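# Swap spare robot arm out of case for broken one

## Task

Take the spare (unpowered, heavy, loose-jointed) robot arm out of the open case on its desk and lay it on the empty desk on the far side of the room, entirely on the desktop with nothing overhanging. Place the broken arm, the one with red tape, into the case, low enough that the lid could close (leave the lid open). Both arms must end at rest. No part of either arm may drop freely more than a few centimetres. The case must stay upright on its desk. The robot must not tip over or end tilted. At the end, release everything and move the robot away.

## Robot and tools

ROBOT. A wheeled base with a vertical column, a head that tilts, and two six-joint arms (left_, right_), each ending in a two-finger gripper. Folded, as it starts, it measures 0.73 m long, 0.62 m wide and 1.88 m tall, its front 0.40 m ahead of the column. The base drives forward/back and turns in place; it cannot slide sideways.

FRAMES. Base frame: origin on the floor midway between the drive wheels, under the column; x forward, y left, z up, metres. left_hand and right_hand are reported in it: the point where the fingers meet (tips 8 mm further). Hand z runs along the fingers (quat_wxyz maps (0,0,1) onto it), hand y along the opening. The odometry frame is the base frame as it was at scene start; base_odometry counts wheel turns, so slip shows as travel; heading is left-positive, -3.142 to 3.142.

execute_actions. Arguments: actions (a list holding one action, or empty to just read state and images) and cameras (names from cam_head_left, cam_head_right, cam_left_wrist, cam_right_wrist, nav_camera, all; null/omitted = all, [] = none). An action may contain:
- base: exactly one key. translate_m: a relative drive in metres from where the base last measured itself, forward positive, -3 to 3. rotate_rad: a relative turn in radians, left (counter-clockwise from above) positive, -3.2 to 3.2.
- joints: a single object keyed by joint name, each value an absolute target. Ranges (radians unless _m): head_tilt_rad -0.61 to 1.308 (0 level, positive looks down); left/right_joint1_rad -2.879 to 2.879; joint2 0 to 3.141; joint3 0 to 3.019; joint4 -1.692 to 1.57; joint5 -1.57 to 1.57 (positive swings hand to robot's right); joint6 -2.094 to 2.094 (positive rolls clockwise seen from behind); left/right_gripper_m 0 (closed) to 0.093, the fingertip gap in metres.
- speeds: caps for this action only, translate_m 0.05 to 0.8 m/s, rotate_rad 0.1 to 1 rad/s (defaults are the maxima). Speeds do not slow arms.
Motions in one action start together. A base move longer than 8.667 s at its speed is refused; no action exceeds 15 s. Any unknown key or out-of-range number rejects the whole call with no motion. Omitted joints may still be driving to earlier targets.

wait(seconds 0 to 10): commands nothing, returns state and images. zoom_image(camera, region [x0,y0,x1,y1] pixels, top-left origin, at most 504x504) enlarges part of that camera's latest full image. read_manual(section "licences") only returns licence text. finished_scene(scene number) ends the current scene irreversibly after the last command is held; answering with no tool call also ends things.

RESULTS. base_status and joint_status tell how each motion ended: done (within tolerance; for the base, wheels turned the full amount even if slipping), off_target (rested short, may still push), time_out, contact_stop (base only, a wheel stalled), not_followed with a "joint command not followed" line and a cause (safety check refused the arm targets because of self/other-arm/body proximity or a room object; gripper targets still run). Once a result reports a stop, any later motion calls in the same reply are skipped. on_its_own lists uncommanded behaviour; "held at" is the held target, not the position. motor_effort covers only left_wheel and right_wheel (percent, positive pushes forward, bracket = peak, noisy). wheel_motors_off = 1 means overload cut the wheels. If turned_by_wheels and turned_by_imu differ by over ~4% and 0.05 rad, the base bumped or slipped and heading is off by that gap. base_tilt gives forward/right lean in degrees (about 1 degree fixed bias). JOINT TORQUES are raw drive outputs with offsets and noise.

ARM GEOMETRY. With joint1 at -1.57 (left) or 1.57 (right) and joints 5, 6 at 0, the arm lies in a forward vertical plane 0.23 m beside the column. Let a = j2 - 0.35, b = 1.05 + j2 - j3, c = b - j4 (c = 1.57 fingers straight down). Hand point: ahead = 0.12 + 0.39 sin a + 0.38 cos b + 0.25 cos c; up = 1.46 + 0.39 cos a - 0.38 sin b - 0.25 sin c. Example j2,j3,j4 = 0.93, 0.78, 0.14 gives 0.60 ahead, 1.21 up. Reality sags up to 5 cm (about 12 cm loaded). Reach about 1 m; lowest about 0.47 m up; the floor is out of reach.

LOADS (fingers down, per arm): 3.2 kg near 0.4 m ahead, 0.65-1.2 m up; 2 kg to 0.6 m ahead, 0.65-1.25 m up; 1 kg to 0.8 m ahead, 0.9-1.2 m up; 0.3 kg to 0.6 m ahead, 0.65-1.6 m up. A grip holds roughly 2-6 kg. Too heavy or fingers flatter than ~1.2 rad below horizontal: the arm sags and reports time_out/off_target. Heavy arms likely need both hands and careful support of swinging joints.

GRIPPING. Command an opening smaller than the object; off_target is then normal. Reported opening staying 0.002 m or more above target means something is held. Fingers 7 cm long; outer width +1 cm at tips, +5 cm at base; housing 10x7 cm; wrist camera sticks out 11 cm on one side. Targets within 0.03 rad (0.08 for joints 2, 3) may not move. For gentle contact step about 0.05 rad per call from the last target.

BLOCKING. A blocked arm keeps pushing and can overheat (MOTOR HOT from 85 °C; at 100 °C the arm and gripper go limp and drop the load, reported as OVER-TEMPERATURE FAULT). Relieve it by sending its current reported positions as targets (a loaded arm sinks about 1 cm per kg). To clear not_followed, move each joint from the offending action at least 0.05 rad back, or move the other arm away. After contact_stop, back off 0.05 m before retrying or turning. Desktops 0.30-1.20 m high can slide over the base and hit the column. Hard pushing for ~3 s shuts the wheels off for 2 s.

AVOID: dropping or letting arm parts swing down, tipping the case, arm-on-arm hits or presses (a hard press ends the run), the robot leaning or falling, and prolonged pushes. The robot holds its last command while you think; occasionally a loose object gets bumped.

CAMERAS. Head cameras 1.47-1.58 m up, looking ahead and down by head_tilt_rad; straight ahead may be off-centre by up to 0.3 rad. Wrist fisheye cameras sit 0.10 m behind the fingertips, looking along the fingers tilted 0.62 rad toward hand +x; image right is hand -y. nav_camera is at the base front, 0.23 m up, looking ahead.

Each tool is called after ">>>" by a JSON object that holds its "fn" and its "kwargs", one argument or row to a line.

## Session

>>> {"fn": "execute_actions", "kwargs": {
  "actions": []
}}

Scene clock: 0.00 s.
Joint torques (N m, as the arm reports them, + toward a larger angle): no reading
base_odometry: x=+0.000 y=+0.000 heading=+0.000 (m, m, rad; odometry frame)
turned_by_wheels: +0.000 (rad since the last result)
turned_by_imu: +0.000 (rad since the last result)
base_tilt: forward=+0.5 right=+0.3 (deg)
base_status: not commanded
joint_positions: head_tilt_rad=+0.858 left_joint1_rad=-1.583 left_joint2_rad=+0.926 left_joint3_rad=+0.395 left_joint4_rad=-0.918 left_joint5_rad=-0.021 left_joint6_rad=-0.086 left_gripper_m=+0.094 right_joint1_rad=+1.580 right_joint2_rad=+0.858 right_joint3_rad=+0.391 right_joint4_rad=-0.988 right_joint5_rad=+0.013 right_joint6_rad=+0.040 right_gripper_m=+0.094
joint_status: not commanded
wheel_motors_off: 0
motor_effort: left_wheel=+4 right_wheel=+2 (%)
left_hand: x=+0.1355 y=+0.2257 z=+1.2484 quat_wxyz=(+0.445, +0.029, -0.894, -0.025) (m; base frame)
right_hand: x=+0.1366 y=-0.2259 z=+1.2639 quat_wxyz=(+0.449, -0.011, -0.893, +0.012) (m; base frame)
pictures: cam_head_left, cam_head_right, cam_left_wrist, cam_right_wrist, nav_camera
camera_calibration (this result's frames):
cam_head_left: T_world_to_cam=[[0.00305536, -0.999966, -0.00772398, 0.0416419], [-0.822078, 0.00188613, -0.569371, 0.931039], [0.569366, 0.00808935, -0.822044, 1.16071], [0, 0, 0, 1]] pos_world=[0.104393, 0.0304951, 1.48458]
cam_head_right: T_world_to_cam=[[0.00355418, -0.999958, -0.00839328, -0.00686215], [-0.812717, 0.00200193, -0.582655, 0.949688], [0.582648, 0.00889223, -0.812676, 1.14623], [0, 0, 0, 1]] pos_world=[0.104001, -0.0189556, 1.4848]
cam_left_wrist: T_world_to_cam=[[0.0485984, -0.996046, -0.0743692, 0.306421], [0.000412088, -0.0744372, 0.997226, -1.22482], [-0.998818, -0.0484943, -0.00320707, 0.278015], [0, 0, 0, 1]] pos_world=[0.263299, 0.227519, 1.2451]
cam_right_wrist: T_world_to_cam=[[0.00224861, -0.999364, 0.0355896, -0.277114], [0.000941382, 0.0355918, 0.999366, -1.25575], [-0.999997, -0.00221368, 0.00102082, 0.259107], [0, 0, 0, 1]] pos_world=[0.260911, -0.23167, 1.26455]
Images, in order (width x height): cam_head_left 896x504, cam_head_right 896x504, cam_left_wrist 504x504, cam_right_wrist 504x504, nav_camera 896x504.

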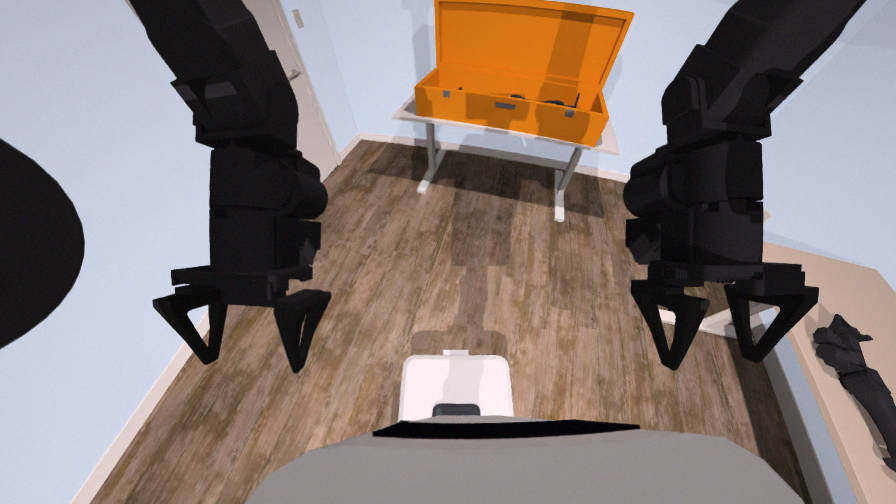

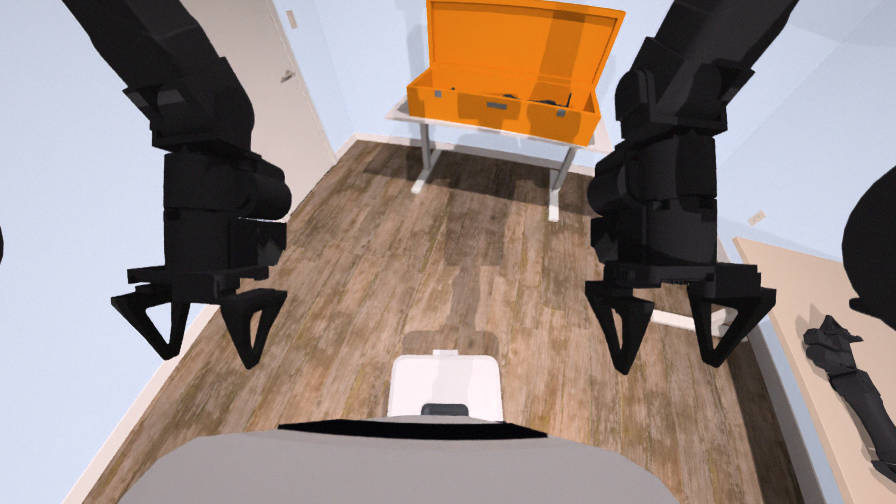

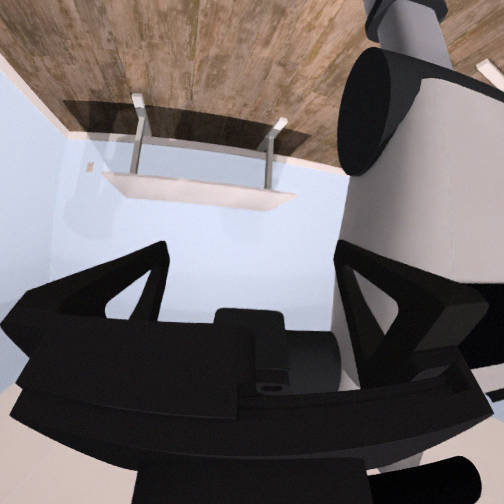

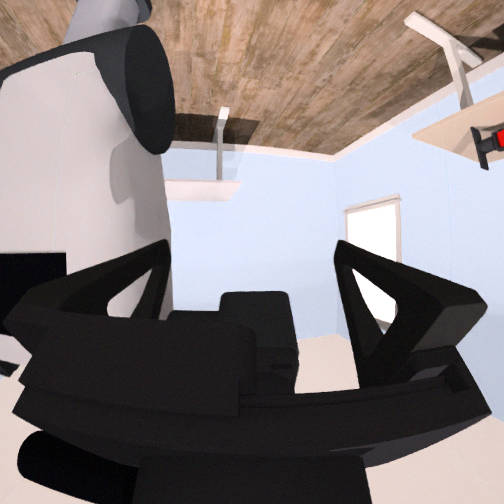

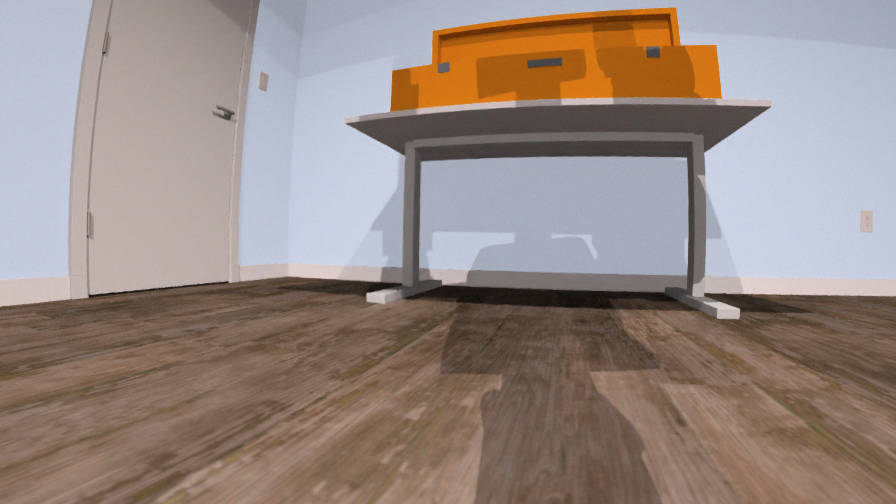

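>>> {"fn": "execute_actions", "kwargs": {
  "actions": [
    {"base":{"rotate_rad":-0.075},"joints":{"head_tilt_rad":1.15,"left_joint1_rad":-1.62,"left_joint2_rad":1.47,"left_joint3_rad":0.75,"left_joint4_rad":0.2,"left_joint5_rad":0.02,"left_joint6_rad":-1.57,"right_joint1_rad":1.63,"right_joint2_rad":1.45,"right_joint3_rad":0.87,"right_joint4_rad":0.06,"right_joint6_rad":1.57}}
  ],
  "cameras": []
}}

>>> {"fn": "execute_actions", "kwargs": {
  "actions": [
    {"base":{"translate_m":0.87}}
  ],
  "cameras": []
}}

>>> {"fn": "execute_actions", "kwargs": {
  "actions": [
    {"base":{"rotate_rad":-0.24}}
  ],
  "cameras": ["cam_head_left"]
}}

Scene clock: 7.27 s.
Joint torques (N m, as the arm reports them, + toward a larger angle): left_arm=[ -0.3  -11.73  -2.14   0.66   0.01  -0.03] | right_arm=[  1.63 -13.4   -0.53   0.54   0.05   0.24]
base_odometry: x=+0.000 y=+0.000 heading=-0.073 (m, m, rad; odometry frame)
turned_by_wheels: -0.073 (rad since the last result)
turned_by_imu: -0.073 (rad since the last result)
base_tilt: forward=+0.5 right=+0.4 (deg)
base_status: done
joint_positions: head_tilt_rad=+1.148 left_joint1_rad=-1.616 left_joint2_rad=+1.476 left_joint3_rad=+0.757 left_joint4_rad=+0.187 left_joint5_rad=+0.019 left_joint6_rad=-1.561 left_gripper_m=+0.094 right_joint1_rad=+1.624 right_joint2_rad=+1.453 right_joint3_rad=+0.871 right_joint4_rad=+0.054 right_joint5_rad=+0.013 right_joint6_rad=+1.556 right_gripper_m=+0.094
joint_status: all done
wheel_motors_off: 0
motor_effort: left_wheel=+1(50) right_wheel=-1(33) (%)
left_hand: x=+0.3952 y=+0.1961 z=+1.0006 quat_wxyz=(+0.023, +0.695, -0.718, +0.018) (m; base frame)
right_hand: x=+0.4446 y=-0.1973 z=+1.0019 quat_wxyz=(+0.013, -0.692, -0.721, -0.011) (m; base frame)
pictures: none
No camera images: the call's "cameras" was empty. Leave "cameras" out to get every camera's image.

Scene clock: 10.17 s.
Joint torques (N m, as the arm reports them, + toward a larger angle): left_arm=[ -0.41 -12.51  -1.97   0.53   0.01  -0.02] | right_arm=[  0.88 -14.14  -0.74   0.38   0.06   0.2 ]
base_odometry: x=+0.868 y=-0.063 heading=-0.071 (m, m, rad; odometry frame)
turned_by_wheels: +0.002 (rad since the last result)
turned_by_imu: +0.000 (rad since the last result)
base_tilt: forward=+0.5 right=+0.4 (deg)
base_status: done
joint_positions: head_tilt_rad=+1.149 left_joint1_rad=-1.616 left_joint2_rad=+1.475 left_joint3_rad=+0.756 left_joint4_rad=+0.188 left_joint5_rad=+0.019 left_joint6_rad=-1.561 left_gripper_m=+0.094 right_joint1_rad=+1.624 right_joint2_rad=+1.452 right_joint3_rad=+0.873 right_joint4_rad=+0.056 right_joint5_rad=+0.013 right_joint6_rad=+1.556 right_gripper_m=+0.094
joint_status: not commanded
wheel_motors_off: 0
motor_effort: left_wheel=+1(53) right_wheel=-2(40) (%)
left_hand: x=+0.3952 y=+0.1961 z=+1.0009 quat_wxyz=(+0.023, +0.695, -0.718, +0.018) (m; base frame)
right_hand: x=+0.4463 y=-0.1972 z=+1.0020 quat_wxyz=(+0.011, -0.692, -0.721, -0.012) (m; base frame)
pictures: none
No camera images: the call's "cameras" was empty. Leave "cameras" out to get every camera's image.

Scene clock: 11.67 s.
Joint torques (N m, as the arm reports them, + toward a larger angle): left_arm=[ -0.38 -11.73  -1.93   0.67   0.    -0.03] | right_arm=[  1.84 -14.02  -0.65   0.35   0.06   0.18]
base_odometry: x=+0.868 y=-0.063 heading=-0.310 (m, m, rad; odometry frame)
turned_by_wheels: -0.239 (rad since the last result)
turned_by_imu: -0.236 (rad since the last result)
base_tilt: forward=+0.5 right=+0.4 (deg)
base_status: done
joint_positions: head_tilt_rad=+1.149 left_joint1_rad=-1.617 left_joint2_rad=+1.475 left_joint3_rad=+0.756 left_joint4_rad=+0.188 left_joint5_rad=+0.019 left_joint6_rad=-1.561 left_gripper_m=+0.094 right_joint1_rad=+1.624 right_joint2_rad=+1.452 right_joint3_rad=+0.873 right_joint4_rad=+0.056 right_joint5_rad=+0.013 right_joint6_rad=+1.556 right_gripper_m=+0.094
joint_status: not commanded
wheel_motors_off: 0
motor_effort: left_wheel=+1(43) right_wheel=-1(47) (%)
left_hand: x=+0.3952 y=+0.1957 z=+1.0009 quat_wxyz=(+0.023, +0.695, -0.719, +0.018) (m; base frame)
right_hand: x=+0.4461 y=-0.1973 z=+1.0020 quat_wxyz=(+0.012, -0.692, -0.721, -0.012) (m; base frame)
pictures: cam_head_left
camera_calibration (this result's frames):
cam_head_left: T_world_to_cam=[[0.000710841, -0.999966, -0.00827585, 0.042609], [-0.950873, 0.00188613, -0.309574, 0.537392], [0.309579, 0.00808935, -0.950839, 1.37204], [0, 0, 0, 1]] pos_world=[0.0862063, 0.0304951, 1.47131]
Images, in order (width x height): cam_head_left 896x504.

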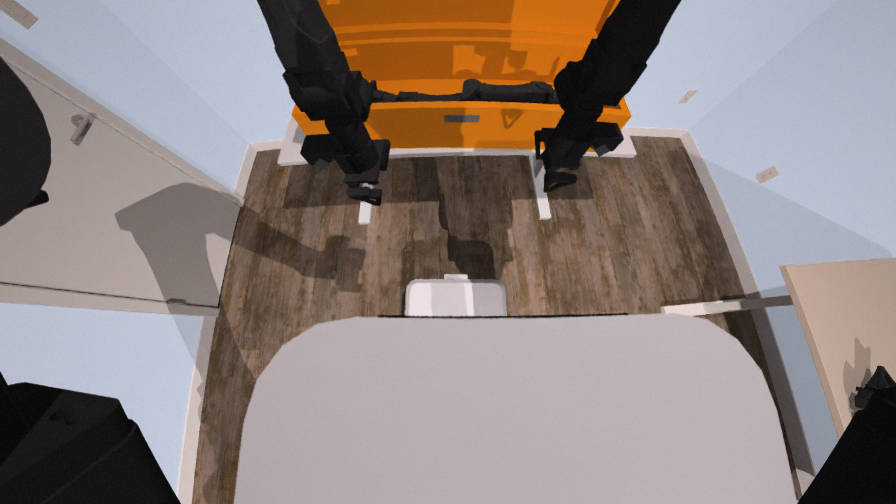

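>>> {"fn": "execute_actions", "kwargs": {
  "actions": [
    {"base":{"rotate_rad":-0.045}}
  ],
  "cameras": []
}}

>>> {"fn": "execute_actions", "kwargs": {
  "actions": [
    {"base":{"translate_m":0.5}}
  ],
  "cameras": ["cam_head_left","cam_left_wrist","cam_right_wrist"]
}}

Scene clock: 15.10 s.
Joint torques (N m, as the arm reports them, + toward a larger angle): left_arm=[ -0.28 -11.95  -1.92   0.64  -0.01  -0.01] | right_arm=[  2.31 -13.71  -0.77   0.53   0.04   0.18]
base_odometry: x=+0.868 y=-0.063 heading=-0.353 (m, m, rad; odometry frame)
turned_by_wheels: -0.044 (rad since the last result)
turned_by_imu: -0.044 (rad since the last result)
base_tilt: forward=+0.5 right=+0.4 (deg)
base_status: done
joint_positions: head_tilt_rad=+1.149 left_joint1_rad=-1.618 left_joint2_rad=+1.475 left_joint3_rad=+0.756 left_joint4_rad=+0.188 left_joint5_rad=+0.019 left_joint6_rad=-1.561 left_gripper_m=+0.094 right_joint1_rad=+1.624 right_joint2_rad=+1.452 right_joint3_rad=+0.872 right_joint4_rad=+0.056 right_joint5_rad=+0.013 right_joint6_rad=+1.556 right_gripper_m=+0.094
joint_status: not commanded
wheel_motors_off: 0
motor_effort: left_wheel=+2(19) right_wheel=-2(42) (%)
left_hand: x=+0.3951 y=+0.1954 z=+1.0010 quat_wxyz=(+0.024, +0.695, -0.719, +0.018) (m; base frame)
right_hand: x=+0.4458 y=-0.1970 z=+1.0020 quat_wxyz=(+0.012, -0.692, -0.721, -0.012) (m; base frame)
pictures: none
No camera images: the call's "cameras" was empty. Leave "cameras" out to get every camera's image.

Scene clock: 17.53 s.
Joint torques (N m, as the arm reports them, + toward a larger angle): left_arm=[ -0.41 -11.9   -1.91   0.66   0.    -0.03] | right_arm=[  1.04 -14.48  -0.77   0.31   0.04   0.18]
base_odometry: x=+1.338 y=-0.236 heading=-0.354 (m, m, rad; odometry frame)
turned_by_wheels: +0.000 (rad since the last result)
turned_by_imu: -0.002 (rad since the last result)
base_tilt: forward=+0.5 right=+0.4 (deg)
base_status: done
joint_positions: head_tilt_rad=+1.149 left_joint1_rad=-1.618 left_joint2_rad=+1.475 left_joint3_rad=+0.754 left_joint4_rad=+0.188 left_joint5_rad=+0.019 left_joint6_rad=-1.561 left_gripper_m=+0.094 right_joint1_rad=+1.624 right_joint2_rad=+1.452 right_joint3_rad=+0.873 right_joint4_rad=+0.056 right_joint5_rad=+0.013 right_joint6_rad=+1.556 right_gripper_m=+0.094
joint_status: not commanded
wheel_motors_off: 0
motor_effort: left_wheel=-1(49) right_wheel=+1(52) (%)
left_hand: x=+0.3946 y=+0.1954 z=+1.0012 quat_wxyz=(+0.024, +0.695, -0.719, +0.018) (m; base frame)
right_hand: x=+0.4462 y=-0.1970 z=+1.0021 quat_wxyz=(+0.012, -0.692, -0.721, -0.012) (m; base frame)
pictures: cam_head_left, cam_left_wrist, cam_right_wrist
camera_calibration (this result's frames):
cam_head_left: T_world_to_cam=[[0.000709242, -0.999966, -0.00827599, 0.0426093], [-0.950933, 0.00188613, -0.30939, 0.537111], [0.309395, 0.00808935, -0.950899, 1.37214], [0, 0, 0, 1]] pos_world=[0.086193, 0.0304951, 1.4713]
cam_left_wrist: T_world_to_cam=[[0.999804, -0.0189071, 0.00584458, -0.401377], [-0.0181835, -0.761116, 0.64836, -0.489765], [-0.00781021, -0.64834, -0.761311, 1.01971], [0, 0, 0, 1]] pos_world=[0.400356, 0.280762, 1.09621]
cam_right_wrist: T_world_to_cam=[[-0.998943, -0.0448997, 0.00988338, 0.420974], [-0.0289529, 0.781374, 0.623391, -0.458415], [-0.0357127, 0.622445, -0.781848, 1.04633], [0, 0, 0, 1]] pos_world=[0.444623, -0.274187, 1.09968]
Images, in order (width x height): cam_head_left 896x504, cam_left_wrist 504x504, cam_right_wrist 504x504.

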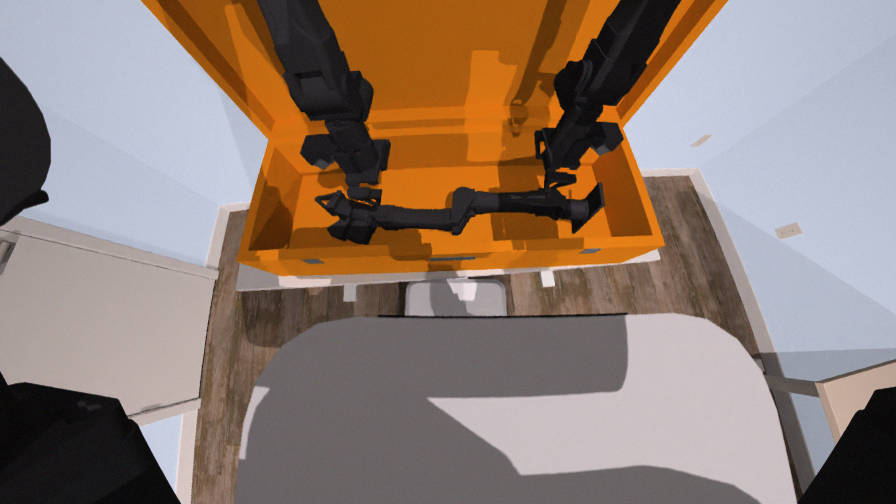

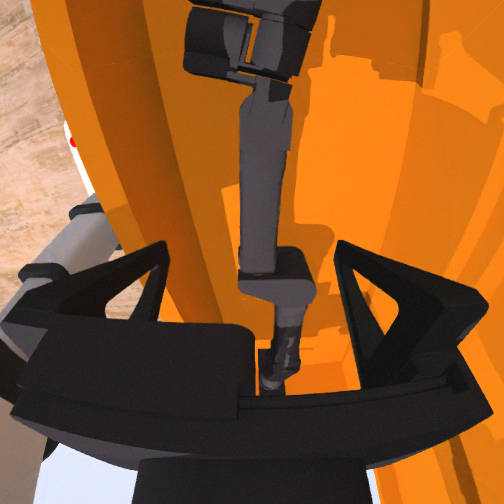

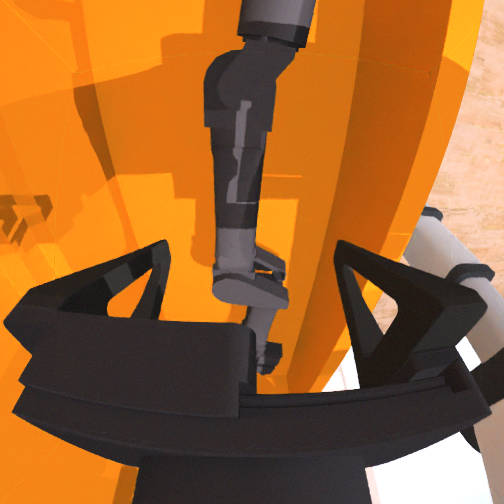

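>>> {"fn": "execute_actions", "kwargs": {
  "actions": [
    {"base":{"translate_m":0.022},"joints":{"left_joint2_rad":1.87,"left_joint3_rad":1.045,"left_joint4_rad":0.3,"right_joint2_rad":1.8,"right_joint3_rad":1.12,"right_joint4_rad":0.165,"right_joint6_rad":1.6}}
  ],
  "cameras": ["cam_left_wrist","cam_right_wrist"]
}}

>>> {"fn": "execute_actions", "kwargs": {
  "actions": [
    {"joints":{"left_joint2_rad":1.97,"left_joint3_rad":1.14,"right_joint2_rad":1.88,"right_joint3_rad":1.195}}
  ],
  "cameras": []
}}

>>> {"fn": "execute_actions", "kwargs": {
  "actions": [
    {"joints":{"left_joint2_rad":2.06,"left_joint3_rad":1.24,"right_joint2_rad":1.96,"right_joint3_rad":1.275}}
  ],
  "cameras": ["cam_left_wrist","cam_right_wrist"]
}}

Scene clock: 23.20 s.
Joint torques (N m, as the arm reports them, + toward a larger angle): left_arm=[ -0.57 -13.56  -2.24   0.34   0.01   0.  ] | right_arm=[  1.09 -15.24  -1.63   0.37   0.06   0.18]
base_odometry: x=+1.358 y=-0.244 heading=-0.354 (m, m, rad; odometry frame)
turned_by_wheels: +0.000 (rad since the last result)
turned_by_imu: -0.001 (rad since the last result)
base_tilt: forward=+0.5 right=+0.3 (deg)
base_status: done
joint_positions: head_tilt_rad=+1.149 left_joint1_rad=-1.618 left_joint2_rad=+1.886 left_joint3_rad=+1.044 left_joint4_rad=+0.296 left_joint5_rad=+0.019 left_joint6_rad=-1.561 left_gripper_m=+0.094 right_joint1_rad=+1.624 right_joint2_rad=+1.816 right_joint3_rad=+1.119 right_joint4_rad=+0.165 right_joint5_rad=+0.013 right_joint6_rad=+1.587 right_gripper_m=+0.094
joint_status: all done
wheel_motors_off: 0
motor_effort: left_wheel=+0(31) right_wheel=+0(32) (%)
left_hand: x=+0.3824 y=+0.1900 z=+0.8604 quat_wxyz=(+0.029, +0.695, -0.718, +0.013) (m; base frame)
right_hand: x=+0.4379 y=-0.1913 z=+0.8735 quat_wxyz=(+0.015, -0.703, -0.711, -0.008) (m; base frame)
pictures: cam_left_wrist, cam_right_wrist
camera_calibration (this result's frames):
cam_left_wrist: T_world_to_cam=[[0.999779, -0.0187636, -0.00944685, -0.375336], [-0.00816337, -0.761358, 0.64828, -0.406551], [-0.0193565, -0.64806, -0.761343, 0.9133], [0, 0, 0, 1]] pos_world=[0.389613, 0.275299, 0.955348]
cam_right_wrist: T_world_to_cam=[[-0.999689, -0.0148317, 0.0200373, 0.411429], [0.000889143, 0.782039, 0.623229, -0.395769], [-0.0249134, 0.623053, -0.781782, 0.937306], [0, 0, 0, 1]] pos_world=[0.435005, -0.268383, 0.971181]
Images, in order (width x height): cam_left_wrist 504x504, cam_right_wrist 504x504.

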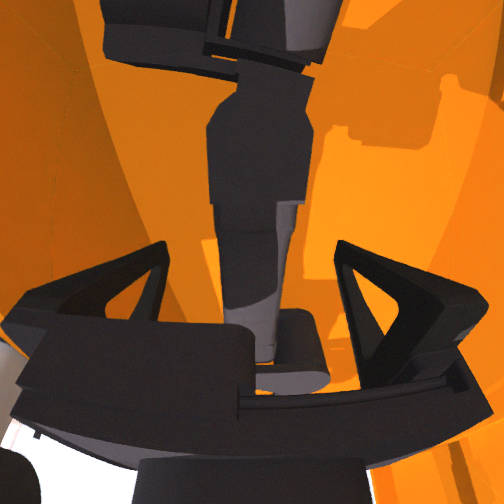

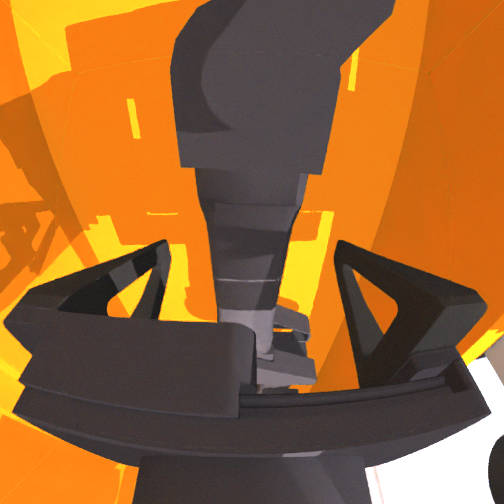

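Scene clock: 24.03 s.
Joint torques (N m, as the arm reports them, + toward a larger angle): left_arm=[ -0.53 -10.99  -2.16   0.49   0.02  -0.03] | right_arm=[  1.68 -14.08  -1.47   0.82   0.03   0.18]
base_odometry: x=+1.358 y=-0.244 heading=-0.354 (m, m, rad; odometry frame)
turned_by_wheels: +0.000 (rad since the last result)
turned_by_imu: +0.000 (rad since the last result)
base_tilt: forward=+0.5 right=+0.4 (deg)
base_status: not commanded
joint_positions: head_tilt_rad=+1.149 left_joint1_rad=-1.618 left_joint2_rad=+1.959 left_joint3_rad=+1.137 left_joint4_rad=+0.293 left_joint5_rad=+0.019 left_joint6_rad=-1.561 left_gripper_m=+0.094 right_joint1_rad=+1.624 right_joint2_rad=+1.873 right_joint3_rad=+1.194 right_joint4_rad=+0.158 right_joint5_rad=+0.013 right_joint6_rad=+1.587 right_gripper_m=+0.094
joint_status: all done
wheel_motors_off: 0
motor_effort: left_wheel=-1(3) right_wheel=-1(1) (%)
left_hand: x=+0.3945 y=+0.1885 z=+0.8300 quat_wxyz=(+0.023, +0.695, -0.718, +0.019) (m; base frame)
right_hand: x=+0.4497 y=-0.1899 z=+0.8507 quat_wxyz=(+0.011, -0.703, -0.711, -0.013) (m; base frame)
pictures: none
No camera images: the call's "cameras" was empty. Leave "cameras" out to get every camera's image.

Scene clock: 24.80 s.
Joint torques (N m, as the arm reports them, + toward a larger angle): left_arm=[ -0.74 -11.8   -2.12   0.5   -0.01   0.  ] | right_arm=[  2.27 -14.81  -1.69   0.6    0.1    0.21]
base_odometry: x=+1.358 y=-0.244 heading=-0.354 (m, m, rad; odometry frame)
turned_by_wheels: +0.000 (rad since the last result)
turned_by_imu: +0.000 (rad since the last result)
base_tilt: forward=+0.4 right=+0.4 (deg)
base_status: not commanded
joint_positions: head_tilt_rad=+1.149 left_joint1_rad=-1.618 left_joint2_rad=+2.060 left_joint3_rad=+1.240 left_joint4_rad=+0.292 left_joint5_rad=+0.019 left_joint6_rad=-1.561 left_gripper_m=+0.094 right_joint1_rad=+1.624 right_joint2_rad=+1.959 right_joint3_rad=+1.275 right_joint4_rad=+0.157 right_joint5_rad=+0.013 right_joint6_rad=+1.587 right_gripper_m=+0.094
joint_status: all done
wheel_motors_off: 0
motor_effort: left_wheel=+1(1) right_wheel=+1(1) (%)
left_hand: x=+0.3915 y=+0.1870 z=+0.7909 quat_wxyz=(+0.022, +0.695, -0.718, +0.020) (m; base frame)
right_hand: x=+0.4459 y=-0.1885 z=+0.8178 quat_wxyz=(+0.013, -0.703, -0.711, -0.011) (m; base frame)
pictures: cam_left_wrist, cam_right_wrist
camera_calibration (this result's frames):
cam_left_wrist: T_world_to_cam=[[0.999792, -0.0179904, 0.00961071, -0.400329], [-0.0199274, -0.761079, 0.648353, -0.359238], [-0.00434959, -0.648409, -0.76128, 0.85274], [0, 0, 0, 1]] pos_world=[0.396796, 0.272314, 0.885934]
cam_right_wrist: T_world_to_cam=[[-0.999796, -0.0141945, 0.0143398, 0.425407], [-0.00215348, 0.781708, 0.623641, -0.362291], [-0.0200618, 0.623483, -0.78158, 0.88989], [0, 0, 0, 1]] pos_world=[0.442393, -0.265587, 0.915359]
Images, in order (width x height): cam_left_wrist 504x504, cam_right_wrist 504x504.

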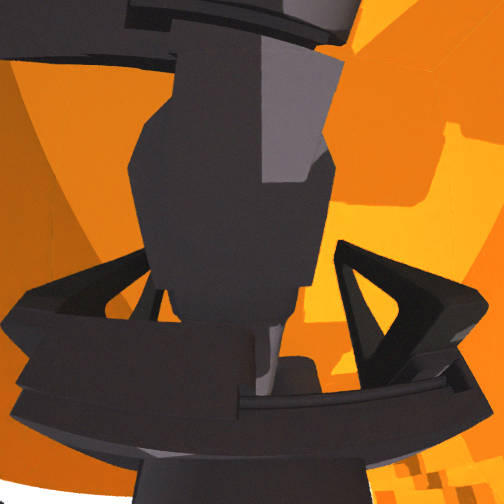

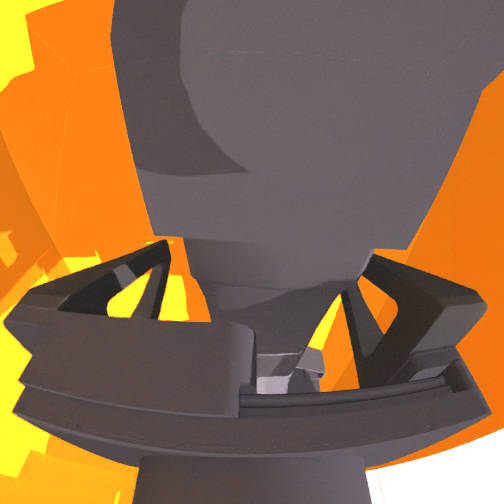

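>>> {"fn": "execute_actions", "kwargs": {
  "actions": [
    {"joints":{"left_joint1_rad":-1.64,"left_joint2_rad":2.09,"left_joint3_rad":1.25,"right_joint2_rad":1.99,"right_joint3_rad":1.285}}
  ],
  "cameras": []
}}

>>> {"fn": "execute_actions", "kwargs": {
  "actions": [
    {"joints":{"left_gripper_m":0,"right_gripper_m":0}}
  ],
  "cameras": ["cam_left_wrist","cam_right_wrist"]
}}

Scene clock: 27.97 s.
Joint torques (N m, as the arm reports them, + toward a larger angle): left_arm=[ -0.72 -10.19  -2.36   0.49   0.01   0.  ] | right_arm=[  2.06 -12.19  -1.83   0.63   0.09   0.19]
base_odometry: x=+1.358 y=-0.244 heading=-0.354 (m, m, rad; odometry frame)
turned_by_wheels: +0.000 (rad since the last result)
turned_by_imu: +0.000 (rad since the last result)
base_tilt: forward=+0.5 right=+0.4 (deg)
base_status: not commanded
joint_positions: head_tilt_rad=+1.149 left_joint1_rad=-1.637 left_joint2_rad=+2.075 left_joint3_rad=+1.249 left_joint4_rad=+0.292 left_joint5_rad=+0.019 left_joint6_rad=-1.561 left_gripper_m=+0.094 right_joint1_rad=+1.624 right_joint2_rad=+1.974 right_joint3_rad=+1.286 right_joint4_rad=+0.158 right_joint5_rad=+0.013 right_joint6_rad=+1.587 right_gripper_m=+0.094
joint_status: all done
wheel_motors_off: 0
motor_effort: left_wheel=+0(1) right_wheel=-1(0) (%)
left_hand: x=+0.3865 y=+0.1726 z=+0.7868 quat_wxyz=(+0.031, +0.691, -0.722, +0.023) (m; base frame)
right_hand: x=+0.4435 y=-0.1883 z=+0.8125 quat_wxyz=(+0.014, -0.703, -0.711, -0.009) (m; base frame)
pictures: none
No camera images: the call's "cameras" was empty. Leave "cameras" out to get every camera's image.

Scene clock: 28.70 s.
Joint torques (N m, as the arm reports them, + toward a larger angle): left_arm=[ -1.29 -11.35  -2.1    0.49   0.    -0.04] | right_arm=[  2.02 -13.39  -1.33   0.37   0.01   0.05]
base_odometry: x=+1.358 y=-0.244 heading=-0.354 (m, m, rad; odometry frame)
turned_by_wheels: +0.000 (rad since the last result)
turned_by_imu: +0.000 (rad since the last result)
base_tilt: forward=+0.5 right=+0.4 (deg)
base_status: not commanded
joint_positions: head_tilt_rad=+1.149 left_joint1_rad=-1.637 left_joint2_rad=+2.080 left_joint3_rad=+1.246 left_joint4_rad=+0.292 left_joint5_rad=+0.019 left_joint6_rad=-1.558 left_gripper_m=+0.054 right_joint1_rad=+1.624 right_joint2_rad=+1.976 right_joint3_rad=+1.282 right_joint4_rad=+0.159 right_joint5_rad=+0.013 right_joint6_rad=+1.602 right_gripper_m=+0.053
joint_status: left_gripper_m off_target (ended at +0.054, target +0.000); right_gripper_m off_target (ended at +0.053, target +0.000)
wheel_motors_off: 0
motor_effort: left_wheel=+0(1) right_wheel=-1(4) (%)
left_hand: x=+0.3817 y=+0.1727 z=+0.7859 quat_wxyz=(+0.033, +0.690, -0.723, +0.021) (m; base frame)
right_hand: x=+0.4394 y=-0.1885 z=+0.8119 quat_wxyz=(+0.016, -0.709, -0.705, -0.007) (m; base frame)
pictures: cam_left_wrist, cam_right_wrist
camera_calibration (this result's frames):
cam_left_wrist: T_world_to_cam=[[0.999501, -0.0313802, -0.00348331, -0.378022], [-0.021243, -0.75, 0.661096, -0.378509], [-0.0233578, -0.660692, -0.750293, 0.840449], [0, 0, 0, 1]] pos_world=[0.389424, 0.259534, 0.879497]
cam_right_wrist: T_world_to_cam=[[-0.999722, 0.000665014, 0.0235882, 0.414236], [0.015213, 0.782308, 0.622706, -0.365355], [-0.0180391, 0.622892, -0.7821, 0.884585], [0, 0, 0, 1]] pos_world=[0.435636, -0.265456, 0.909572]
Images, in order (width x height): cam_left_wrist 504x504, cam_right_wrist 504x504.

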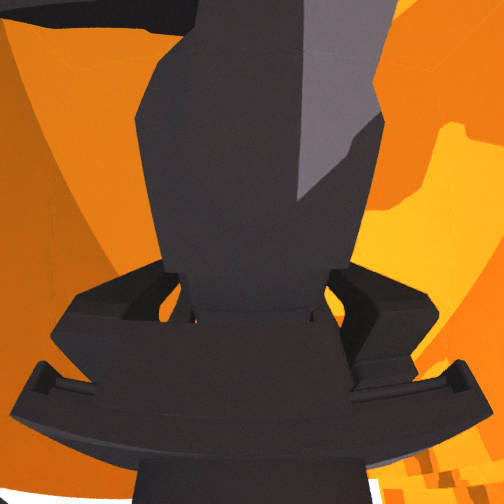

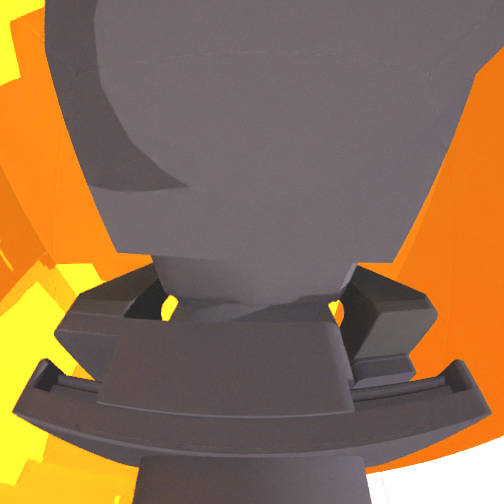

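>>> {"fn": "execute_actions", "kwargs": {
  "actions": [
    {"joints":{"left_joint2_rad":1.96,"left_joint3_rad":1.16,"right_joint2_rad":1.86,"right_joint3_rad":1.18}}
  ],
  "cameras": []
}}

>>> {"fn": "execute_actions", "kwargs": {
  "actions": [
    {"joints":{"left_joint2_rad":1.85,"left_joint3_rad":1.06,"left_joint6_rad":-1.53,"right_joint6_rad":1.63,"right_joint2_rad":1.75,"right_joint3_rad":1.08}}
  ],
  "cameras": []
}}

>>> {"fn": "execute_actions", "kwargs": {
  "actions": [
    {"joints":{"left_joint2_rad":1.74,"left_joint3_rad":0.97,"left_joint4_rad":0.27,"right_joint2_rad":1.64,"right_joint3_rad":0.99,"right_joint4_rad":0.15}}
  ],
  "cameras": []
}}

>>> {"fn": "execute_actions", "kwargs": {
  "actions": [
    {"joints":{"right_joint1_rad":1.645,"left_joint2_rad":1.61,"left_joint3_rad":0.87,"left_joint4_rad":0.26,"right_joint2_rad":1.51,"right_joint3_rad":0.89,"right_joint4_rad":0.12}}
  ],
  "cameras": []
}}

>>> {"fn": "execute_actions", "kwargs": {
  "actions": [
    {"joints":{"left_joint1_rad":-1.65,"left_joint2_rad":1.37,"left_joint3_rad":0.745,"left_joint4_rad":0.17,"right_joint2_rad":1.28,"right_joint3_rad":0.785,"right_joint4_rad":0.02}}
  ],
  "cameras": []
}}

>>> {"fn": "execute_actions", "kwargs": {
  "actions": [
    {"joints":{"left_joint1_rad":-1.66,"right_joint1_rad":1.665,"left_joint2_rad":1.1,"left_joint3_rad":0.66,"left_joint4_rad":0,"right_joint2_rad":1.03,"right_joint3_rad":0.73,"right_joint4_rad":-0.15}}
  ],
  "cameras": []
}}

>>> {"fn": "execute_actions", "kwargs": {
  "actions": [
    {"joints":{"left_joint1_rad":-1.67,"right_joint1_rad":1.675,"left_joint2_rad":0.85,"left_joint3_rad":0.63,"left_joint4_rad":-0.2,"right_joint2_rad":0.8,"right_joint3_rad":0.725,"right_joint4_rad":-0.35}}
  ],
  "cameras": ["cam_head_left"]
}}

>>> {"fn": "execute_actions", "kwargs": {
  "actions": [
    {"base":{"translate_m":-1.2},"speeds":{"translate_m":0.35}}
  ],
  "cameras": []
}}

>>> {"fn": "execute_actions", "kwargs": {
  "actions": [
    {"base":{"rotate_rad":-3.05},"speeds":{"rotate_rad":0.6},"joints":{"head_tilt_rad":0.858}}
  ],
  "cameras": ["cam_head_left","nav_camera"]
}}

Scene clock: 42.20 s.
Joint torques (N m, as the arm reports them, + toward a larger angle): left_arm=[ -0.92 -20.04  -5.61   0.38   0.15  -0.18] | right_arm=[  1.8  -22.24  -6.97  -0.2    0.3   -0.13]
base_odometry: x=+1.358 y=-0.244 heading=-0.354 (m, m, rad; odometry frame)
turned_by_wheels: +0.000 (rad since the last result)
turned_by_imu: -0.001 (rad since the last result)
base_tilt: forward=+0.6 right=+0.4 (deg)
base_status: not commanded
joint_positions: head_tilt_rad=+1.149 left_joint1_rad=-1.637 left_joint2_rad=+2.059 left_joint3_rad=+1.203 left_joint4_rad=+0.294 left_joint5_rad=+0.016 left_joint6_rad=-1.542 left_gripper_m=+0.054 right_joint1_rad=+1.624 right_joint2_rad=+1.963 right_joint3_rad=+1.231 right_joint4_rad=+0.181 right_joint5_rad=+0.006 right_joint6_rad=+1.620 right_gripper_m=+0.053
joint_status: all done
wheel_motors_off: 0
motor_effort: left_wheel=+0(1) right_wheel=-1(3) (%)
left_hand: x=+0.3702 y=+0.1743 z=+0.7966 quat_wxyz=(+0.039, +0.684, -0.728, +0.013) (m; base frame)
right_hand: x=+0.4215 y=-0.1881 z=+0.8197 quat_wxyz=(+0.024, -0.715, -0.699, -0.003) (m; base frame)
pictures: none
No camera images: the call's "cameras" was empty. Leave "cameras" out to get every camera's image.

Scene clock: 43.10 s.
Joint torques (N m, as the arm reports them, + toward a larger angle): left_arm=[ -0.94 -19.45  -4.84   0.37  -0.06   0.06] | right_arm=[  1.09 -20.91  -5.58  -0.37   0.15  -0.06]
base_odometry: x=+1.358 y=-0.244 heading=-0.354 (m, m, rad; odometry frame)
turned_by_wheels: +0.000 (rad since the last result)
turned_by_imu: +0.000 (rad since the last result)
base_tilt: forward=+0.5 right=+0.4 (deg)
base_status: not commanded
joint_positions: head_tilt_rad=+1.149 left_joint1_rad=-1.638 left_joint2_rad=+1.938 left_joint3_rad=+1.094 left_joint4_rad=+0.294 left_joint5_rad=+0.020 left_joint6_rad=-1.528 left_gripper_m=+0.054 right_joint1_rad=+1.629 right_joint2_rad=+1.839 right_joint3_rad=+1.118 right_joint4_rad=+0.181 right_joint5_rad=+0.011 right_joint6_rad=+1.640 right_gripper_m=+0.053
joint_status: all done
wheel_motors_off: 0
motor_effort: left_wheel=+0(1) right_wheel=-1(1) (%)
left_hand: x=+0.3811 y=+0.1752 z=+0.8414 quat_wxyz=(+0.036, +0.679, -0.733, +0.019) (m; base frame)
right_hand: x=+0.4279 y=-0.1874 z=+0.8668 quat_wxyz=(+0.020, -0.721, -0.693, -0.007) (m; base frame)
pictures: none
No camera images: the call's "cameras" was empty. Leave "cameras" out to get every camera's image.

Scene clock: 43.93 s.
Joint torques (N m, as the arm reports them, + toward a larger angle): left_arm=[ -0.91 -20.52  -5.09  -0.09  -0.16  -0.01] | right_arm=[  1.69 -21.08  -5.09  -0.41   0.17  -0.19]
base_odometry: x=+1.358 y=-0.244 heading=-0.354 (m, m, rad; odometry frame)
turned_by_wheels: +0.000 (rad since the last result)
turned_by_imu: +0.000 (rad since the last result)
base_tilt: forward=+0.5 right=+0.3 (deg)
base_status: not commanded
joint_positions: head_tilt_rad=+1.149 left_joint1_rad=-1.642 left_joint2_rad=+1.838 left_joint3_rad=+1.007 left_joint4_rad=+0.277 left_joint5_rad=+0.022 left_joint6_rad=-1.523 left_gripper_m=+0.054 right_joint1_rad=+1.630 right_joint2_rad=+1.733 right_joint3_rad=+1.025 right_joint4_rad=+0.165 right_joint5_rad=+0.009 right_joint6_rad=+1.649 right_gripper_m=+0.053
joint_status: all done
wheel_motors_off: 0
motor_effort: left_wheel=+0(2) right_wheel=-1(1) (%)
left_hand: x=+0.3827 y=+0.1745 z=+0.8784 quat_wxyz=(+0.040, +0.676, -0.736, +0.019) (m; base frame)
right_hand: x=+0.4263 y=-0.1883 z=+0.9061 quat_wxyz=(+0.022, -0.724, -0.690, -0.007) (m; base frame)
pictures: none
No camera images: the call's "cameras" was empty. Leave "cameras" out to get every camera's image.

Scene clock: 44.87 s.
Joint torques (N m, as the arm reports them, + toward a larger angle): left_arm=[ -0.24 -20.2   -4.21   0.02  -0.24  -0.02] | right_arm=[  1.85 -19.92  -4.57  -0.34   0.15  -0.16]
base_odometry: x=+1.358 y=-0.244 heading=-0.354 (m, m, rad; odometry frame)
turned_by_wheels: +0.000 (rad since the last result)
turned_by_imu: +0.000 (rad since the last result)
base_tilt: forward=+0.5 right=+0.3 (deg)
base_status: not commanded
joint_positions: head_tilt_rad=+1.149 left_joint1_rad=-1.641 left_joint2_rad=+1.708 left_joint3_rad=+0.899 left_joint4_rad=+0.263 left_joint5_rad=+0.024 left_joint6_rad=-1.521 left_gripper_m=+0.054 right_joint1_rad=+1.640 right_joint2_rad=+1.596 right_joint3_rad=+0.923 right_joint4_rad=+0.136 right_joint5_rad=+0.010 right_joint6_rad=+1.656 right_gripper_m=+0.053
joint_status: all done
wheel_motors_off: 0
motor_effort: left_wheel=+0(1) right_wheel=+0(2) (%)
left_hand: x=+0.3865 y=+0.1771 z=+0.9254 quat_wxyz=(+0.037, +0.675, -0.736, +0.023) (m; base frame)
right_hand: x=+0.4281 y=-0.1854 z=+0.9552 quat_wxyz=(+0.023, -0.724, -0.689, -0.012) (m; base frame)
pictures: none
No camera images: the call's "cameras" was empty. Leave "cameras" out to get every camera's image.

Scene clock: 46.13 s.
Joint torques (N m, as the arm reports them, + toward a larger angle): left_arm=[ -0.02 -20.88  -3.44   0.42   0.03  -0.02] | right_arm=[  0.82 -20.32  -2.21  -0.09   0.19  -0.21]
base_odometry: x=+1.358 y=-0.244 heading=-0.354 (m, m, rad; odometry frame)
turned_by_wheels: +0.000 (rad since the last result)
turned_by_imu: +0.000 (rad since the last result)
base_tilt: forward=+0.5 right=+0.3 (deg)
base_status: not commanded
joint_positions: head_tilt_rad=+1.149 left_joint1_rad=-1.656 left_joint2_rad=+1.477 left_joint3_rad=+0.774 left_joint4_rad=+0.166 left_joint5_rad=+0.018 left_joint6_rad=-1.521 left_gripper_m=+0.054 right_joint1_rad=+1.642 right_joint2_rad=+1.363 right_joint3_rad=+0.804 right_joint4_rad=+0.032 right_joint5_rad=+0.009 right_joint6_rad=+1.661 right_gripper_m=+0.053
joint_status: all done
wheel_motors_off: 0
motor_effort: left_wheel=+0(2) right_wheel=+0(3) (%)
left_hand: x=+0.3993 y=+0.1742 z=+1.0005 quat_wxyz=(+0.036, +0.673, -0.738, +0.028) (m; base frame)
right_hand: x=+0.4360 y=-0.1880 z=+1.0320 quat_wxyz=(+0.021, -0.726, -0.687, -0.016) (m; base frame)
pictures: none
No camera images: the call's "cameras" was empty. Leave "cameras" out to get every camera's image.

Scene clock: 47.57 s.
Joint torques (N m, as the arm reports them, + toward a larger angle): left_arm=[ -0.25 -19.35  -0.19   0.17   0.09   0.04] | right_arm=[  1.5  -20.14   1.84  -0.15   0.07  -0.25]
base_odometry: x=+1.358 y=-0.244 heading=-0.354 (m, m, rad; odometry frame)
turned_by_wheels: +0.000 (rad since the last result)
turned_by_imu: +0.000 (rad since the last result)
base_tilt: forward=+0.5 right=+0.4 (deg)
base_status: not commanded
joint_positions: head_tilt_rad=+1.149 left_joint1_rad=-1.660 left_joint2_rad=+1.201 left_joint3_rad=+0.657 left_joint4_rad=-0.002 left_joint5_rad=+0.017 left_joint6_rad=-1.527 left_gripper_m=+0.054 right_joint1_rad=+1.662 right_joint2_rad=+1.118 right_joint3_rad=+0.724 right_joint4_rad=-0.141 right_joint5_rad=+0.011 right_joint6_rad=+1.665 right_gripper_m=+0.053
joint_status: all done
wheel_motors_off: 0
motor_effort: left_wheel=+0(2) right_wheel=+0(3) (%)
left_hand: x=+0.3998 y=+0.1783 z=+1.0829 quat_wxyz=(+0.041, +0.674, -0.737, +0.026) (m; base frame)
right_hand: x=+0.4380 y=-0.1834 z=+1.1090 quat_wxyz=(+0.029, -0.724, -0.689, -0.019) (m; base frame)
pictures: none
No camera images: the call's "cameras" was empty. Leave "cameras" out to get every camera's image.

Scene clock: 48.77 s.
Joint torques (N m, as the arm reports them, + toward a larger angle): left_arm=[  0.29 -17.75   2.6    0.11  -0.07   0.08] | right_arm=[  0.33 -17.79   5.71   0.01   0.15  -0.27]
base_odometry: x=+1.358 y=-0.244 heading=-0.354 (m, m, rad; odometry frame)
turned_by_wheels: +0.000 (rad since the last result)
turned_by_imu: +0.000 (rad since the last result)
base_tilt: forward=+0.5 right=+0.4 (deg)
base_status: not commanded
joint_positions: head_tilt_rad=+1.149 left_joint1_rad=-1.673 left_joint2_rad=+0.945 left_joint3_rad=+0.609 left_joint4_rad=-0.199 left_joint5_rad=+0.022 left_joint6_rad=-1.536 left_gripper_m=+0.054 right_joint1_rad=+1.672 right_joint2_rad=+0.883 right_joint3_rad=+0.699 right_joint4_rad=-0.341 right_joint5_rad=+0.008 right_joint6_rad=+1.666 right_gripper_m=+0.053
joint_status: all done
wheel_motors_off: 0
motor_effort: left_wheel=+0(4) right_wheel=+0(3) (%)
left_hand: x=+0.4079 y=+0.1773 z=+1.1553 quat_wxyz=(+0.042, +0.675, -0.736, +0.035) (m; base frame)
right_hand: x=+0.4464 y=-0.1842 z=+1.1824 quat_wxyz=(+0.030, -0.722, -0.691, -0.026) (m; base frame)
pictures: cam_head_left
camera_calibration (this result's frames):
cam_head_left: T_world_to_cam=[[0.000708479, -0.999966, -0.00827606, 0.0426095], [-0.950962, 0.00188613, -0.309303, 0.536978], [0.309308, 0.00808935, -0.950928, 1.37219], [0, 0, 0, 1]] pos_world=[0.0861867, 0.0304951, 1.47129]
Images, in order (width x height): cam_head_left 896x504.

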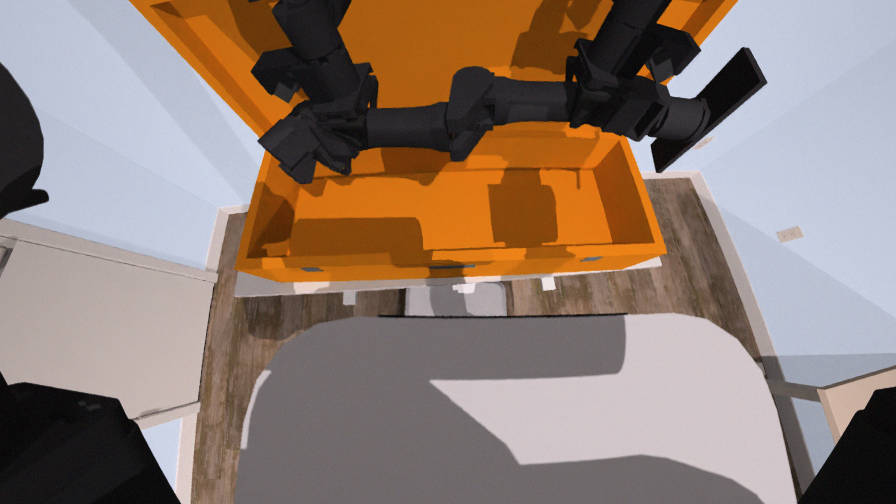

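Scene clock: 53.30 s.
Joint torques (N m, as the arm reports them, + toward a larger angle): left_arm=[ -0.03 -17.94   3.62   0.17  -0.16   0.12] | right_arm=[  0.8  -18.35   6.83   0.16   0.26  -0.25]
base_odometry: x=+0.232 y=+0.171 heading=-0.354 (m, m, rad; odometry frame)
turned_by_wheels: +0.000 (rad since the last result)
turned_by_imu: +0.001 (rad since the last result)
base_tilt: forward=+0.5 right=+0.4 (deg)
base_status: done
joint_positions: head_tilt_rad=+1.149 left_joint1_rad=-1.673 left_joint2_rad=+0.945 left_joint3_rad=+0.594 left_joint4_rad=-0.202 left_joint5_rad=+0.023 left_joint6_rad=-1.540 left_gripper_m=+0.054 right_joint1_rad=+1.672 right_joint2_rad=+0.886 right_joint3_rad=+0.687 right_joint4_rad=-0.346 right_joint5_rad=+0.006 right_joint6_rad=+1.666 right_gripper_m=+0.053
joint_status: not commanded
wheel_motors_off: 0
motor_effort: left_wheel=+0(29) right_wheel=+0(29) (%)
left_hand: x=+0.3979 y=+0.1775 z=+1.1542 quat_wxyz=(+0.049, +0.676, -0.735, +0.029) (m; base frame)
right_hand: x=+0.4373 y=-0.1840 z=+1.1802 quat_wxyz=(+0.037, -0.722, -0.691, -0.020) (m; base frame)
pictures: none
No camera images: the call's "cameras" was empty. Leave "cameras" out to get every camera's image.

Scene clock: 59.57 s.
Joint torques (N m, as the arm reports them, + toward a larger angle): left_arm=[  0.23 -18.01   3.3    0.3   -0.04   0.14] | right_arm=[  0.24 -18.01   6.78   0.07   0.17  -0.26]
base_odometry: x=+0.232 y=+0.171 heading=+2.881 (m, m, rad; odometry frame)
turned_by_wheels: -3.049 (rad since the last result)
turned_by_imu: -3.050 (rad since the last result)
base_tilt: forward=+0.5 right=+0.4 (deg)
base_status: done
joint_positions: head_tilt_rad=+0.873 left_joint1_rad=-1.673 left_joint2_rad=+0.945 left_joint3_rad=+0.595 left_joint4_rad=-0.202 left_joint5_rad=+0.021 left_joint6_rad=-1.539 left_gripper_m=+0.054 right_joint1_rad=+1.675 right_joint2_rad=+0.886 right_joint3_rad=+0.688 right_joint4_rad=-0.346 right_joint5_rad=+0.009 right_joint6_rad=+1.668 right_gripper_m=+0.053
joint_status: all done
wheel_motors_off: 0
motor_effort: left_wheel=+5(54) right_wheel=-5(44) (%)
left_hand: x=+0.3986 y=+0.1778 z=+1.1542 quat_wxyz=(+0.048, +0.676, -0.735, +0.029) (m; base frame)
right_hand: x=+0.4378 y=-0.1834 z=+1.1804 quat_wxyz=(+0.036, -0.722, -0.691, -0.020) (m; base frame)
pictures: cam_head_left, nav_camera
camera_calibration (this result's frames):
cam_head_left: T_world_to_cam=[[0.00293862, -0.999966, -0.00776914, 0.0417173], [-0.830565, 0.00188613, -0.556919, 0.912287], [0.556914, 0.00808935, -0.830531, 1.1744], [0, 0, 0, 1]] pos_world=[0.103552, 0.0304951, 1.48377]
Images, in order (width x height): cam_head_left 896x504, nav_camera 896x504.

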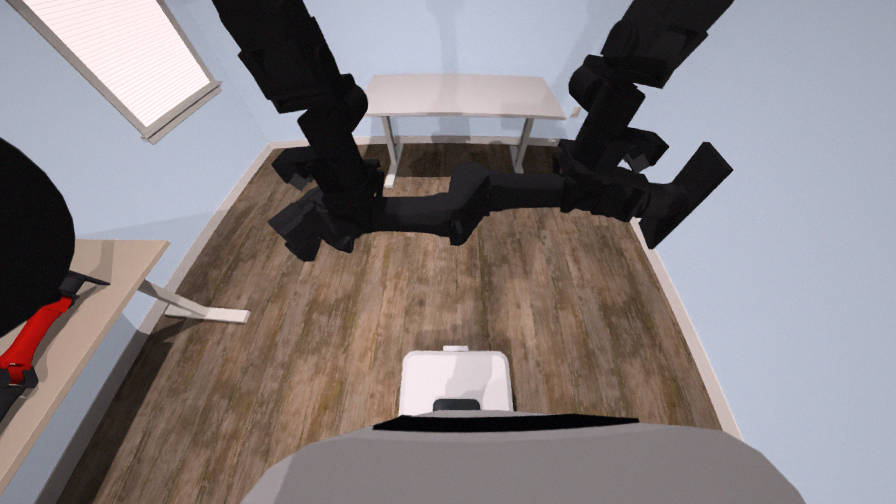

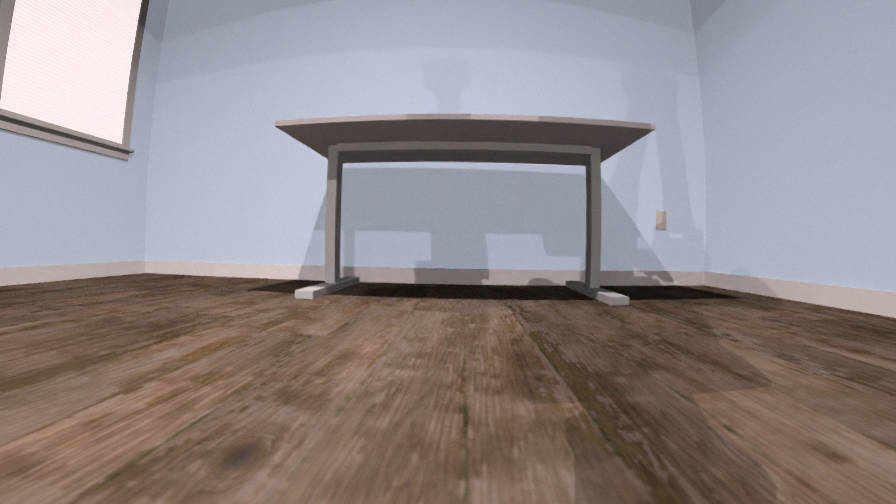

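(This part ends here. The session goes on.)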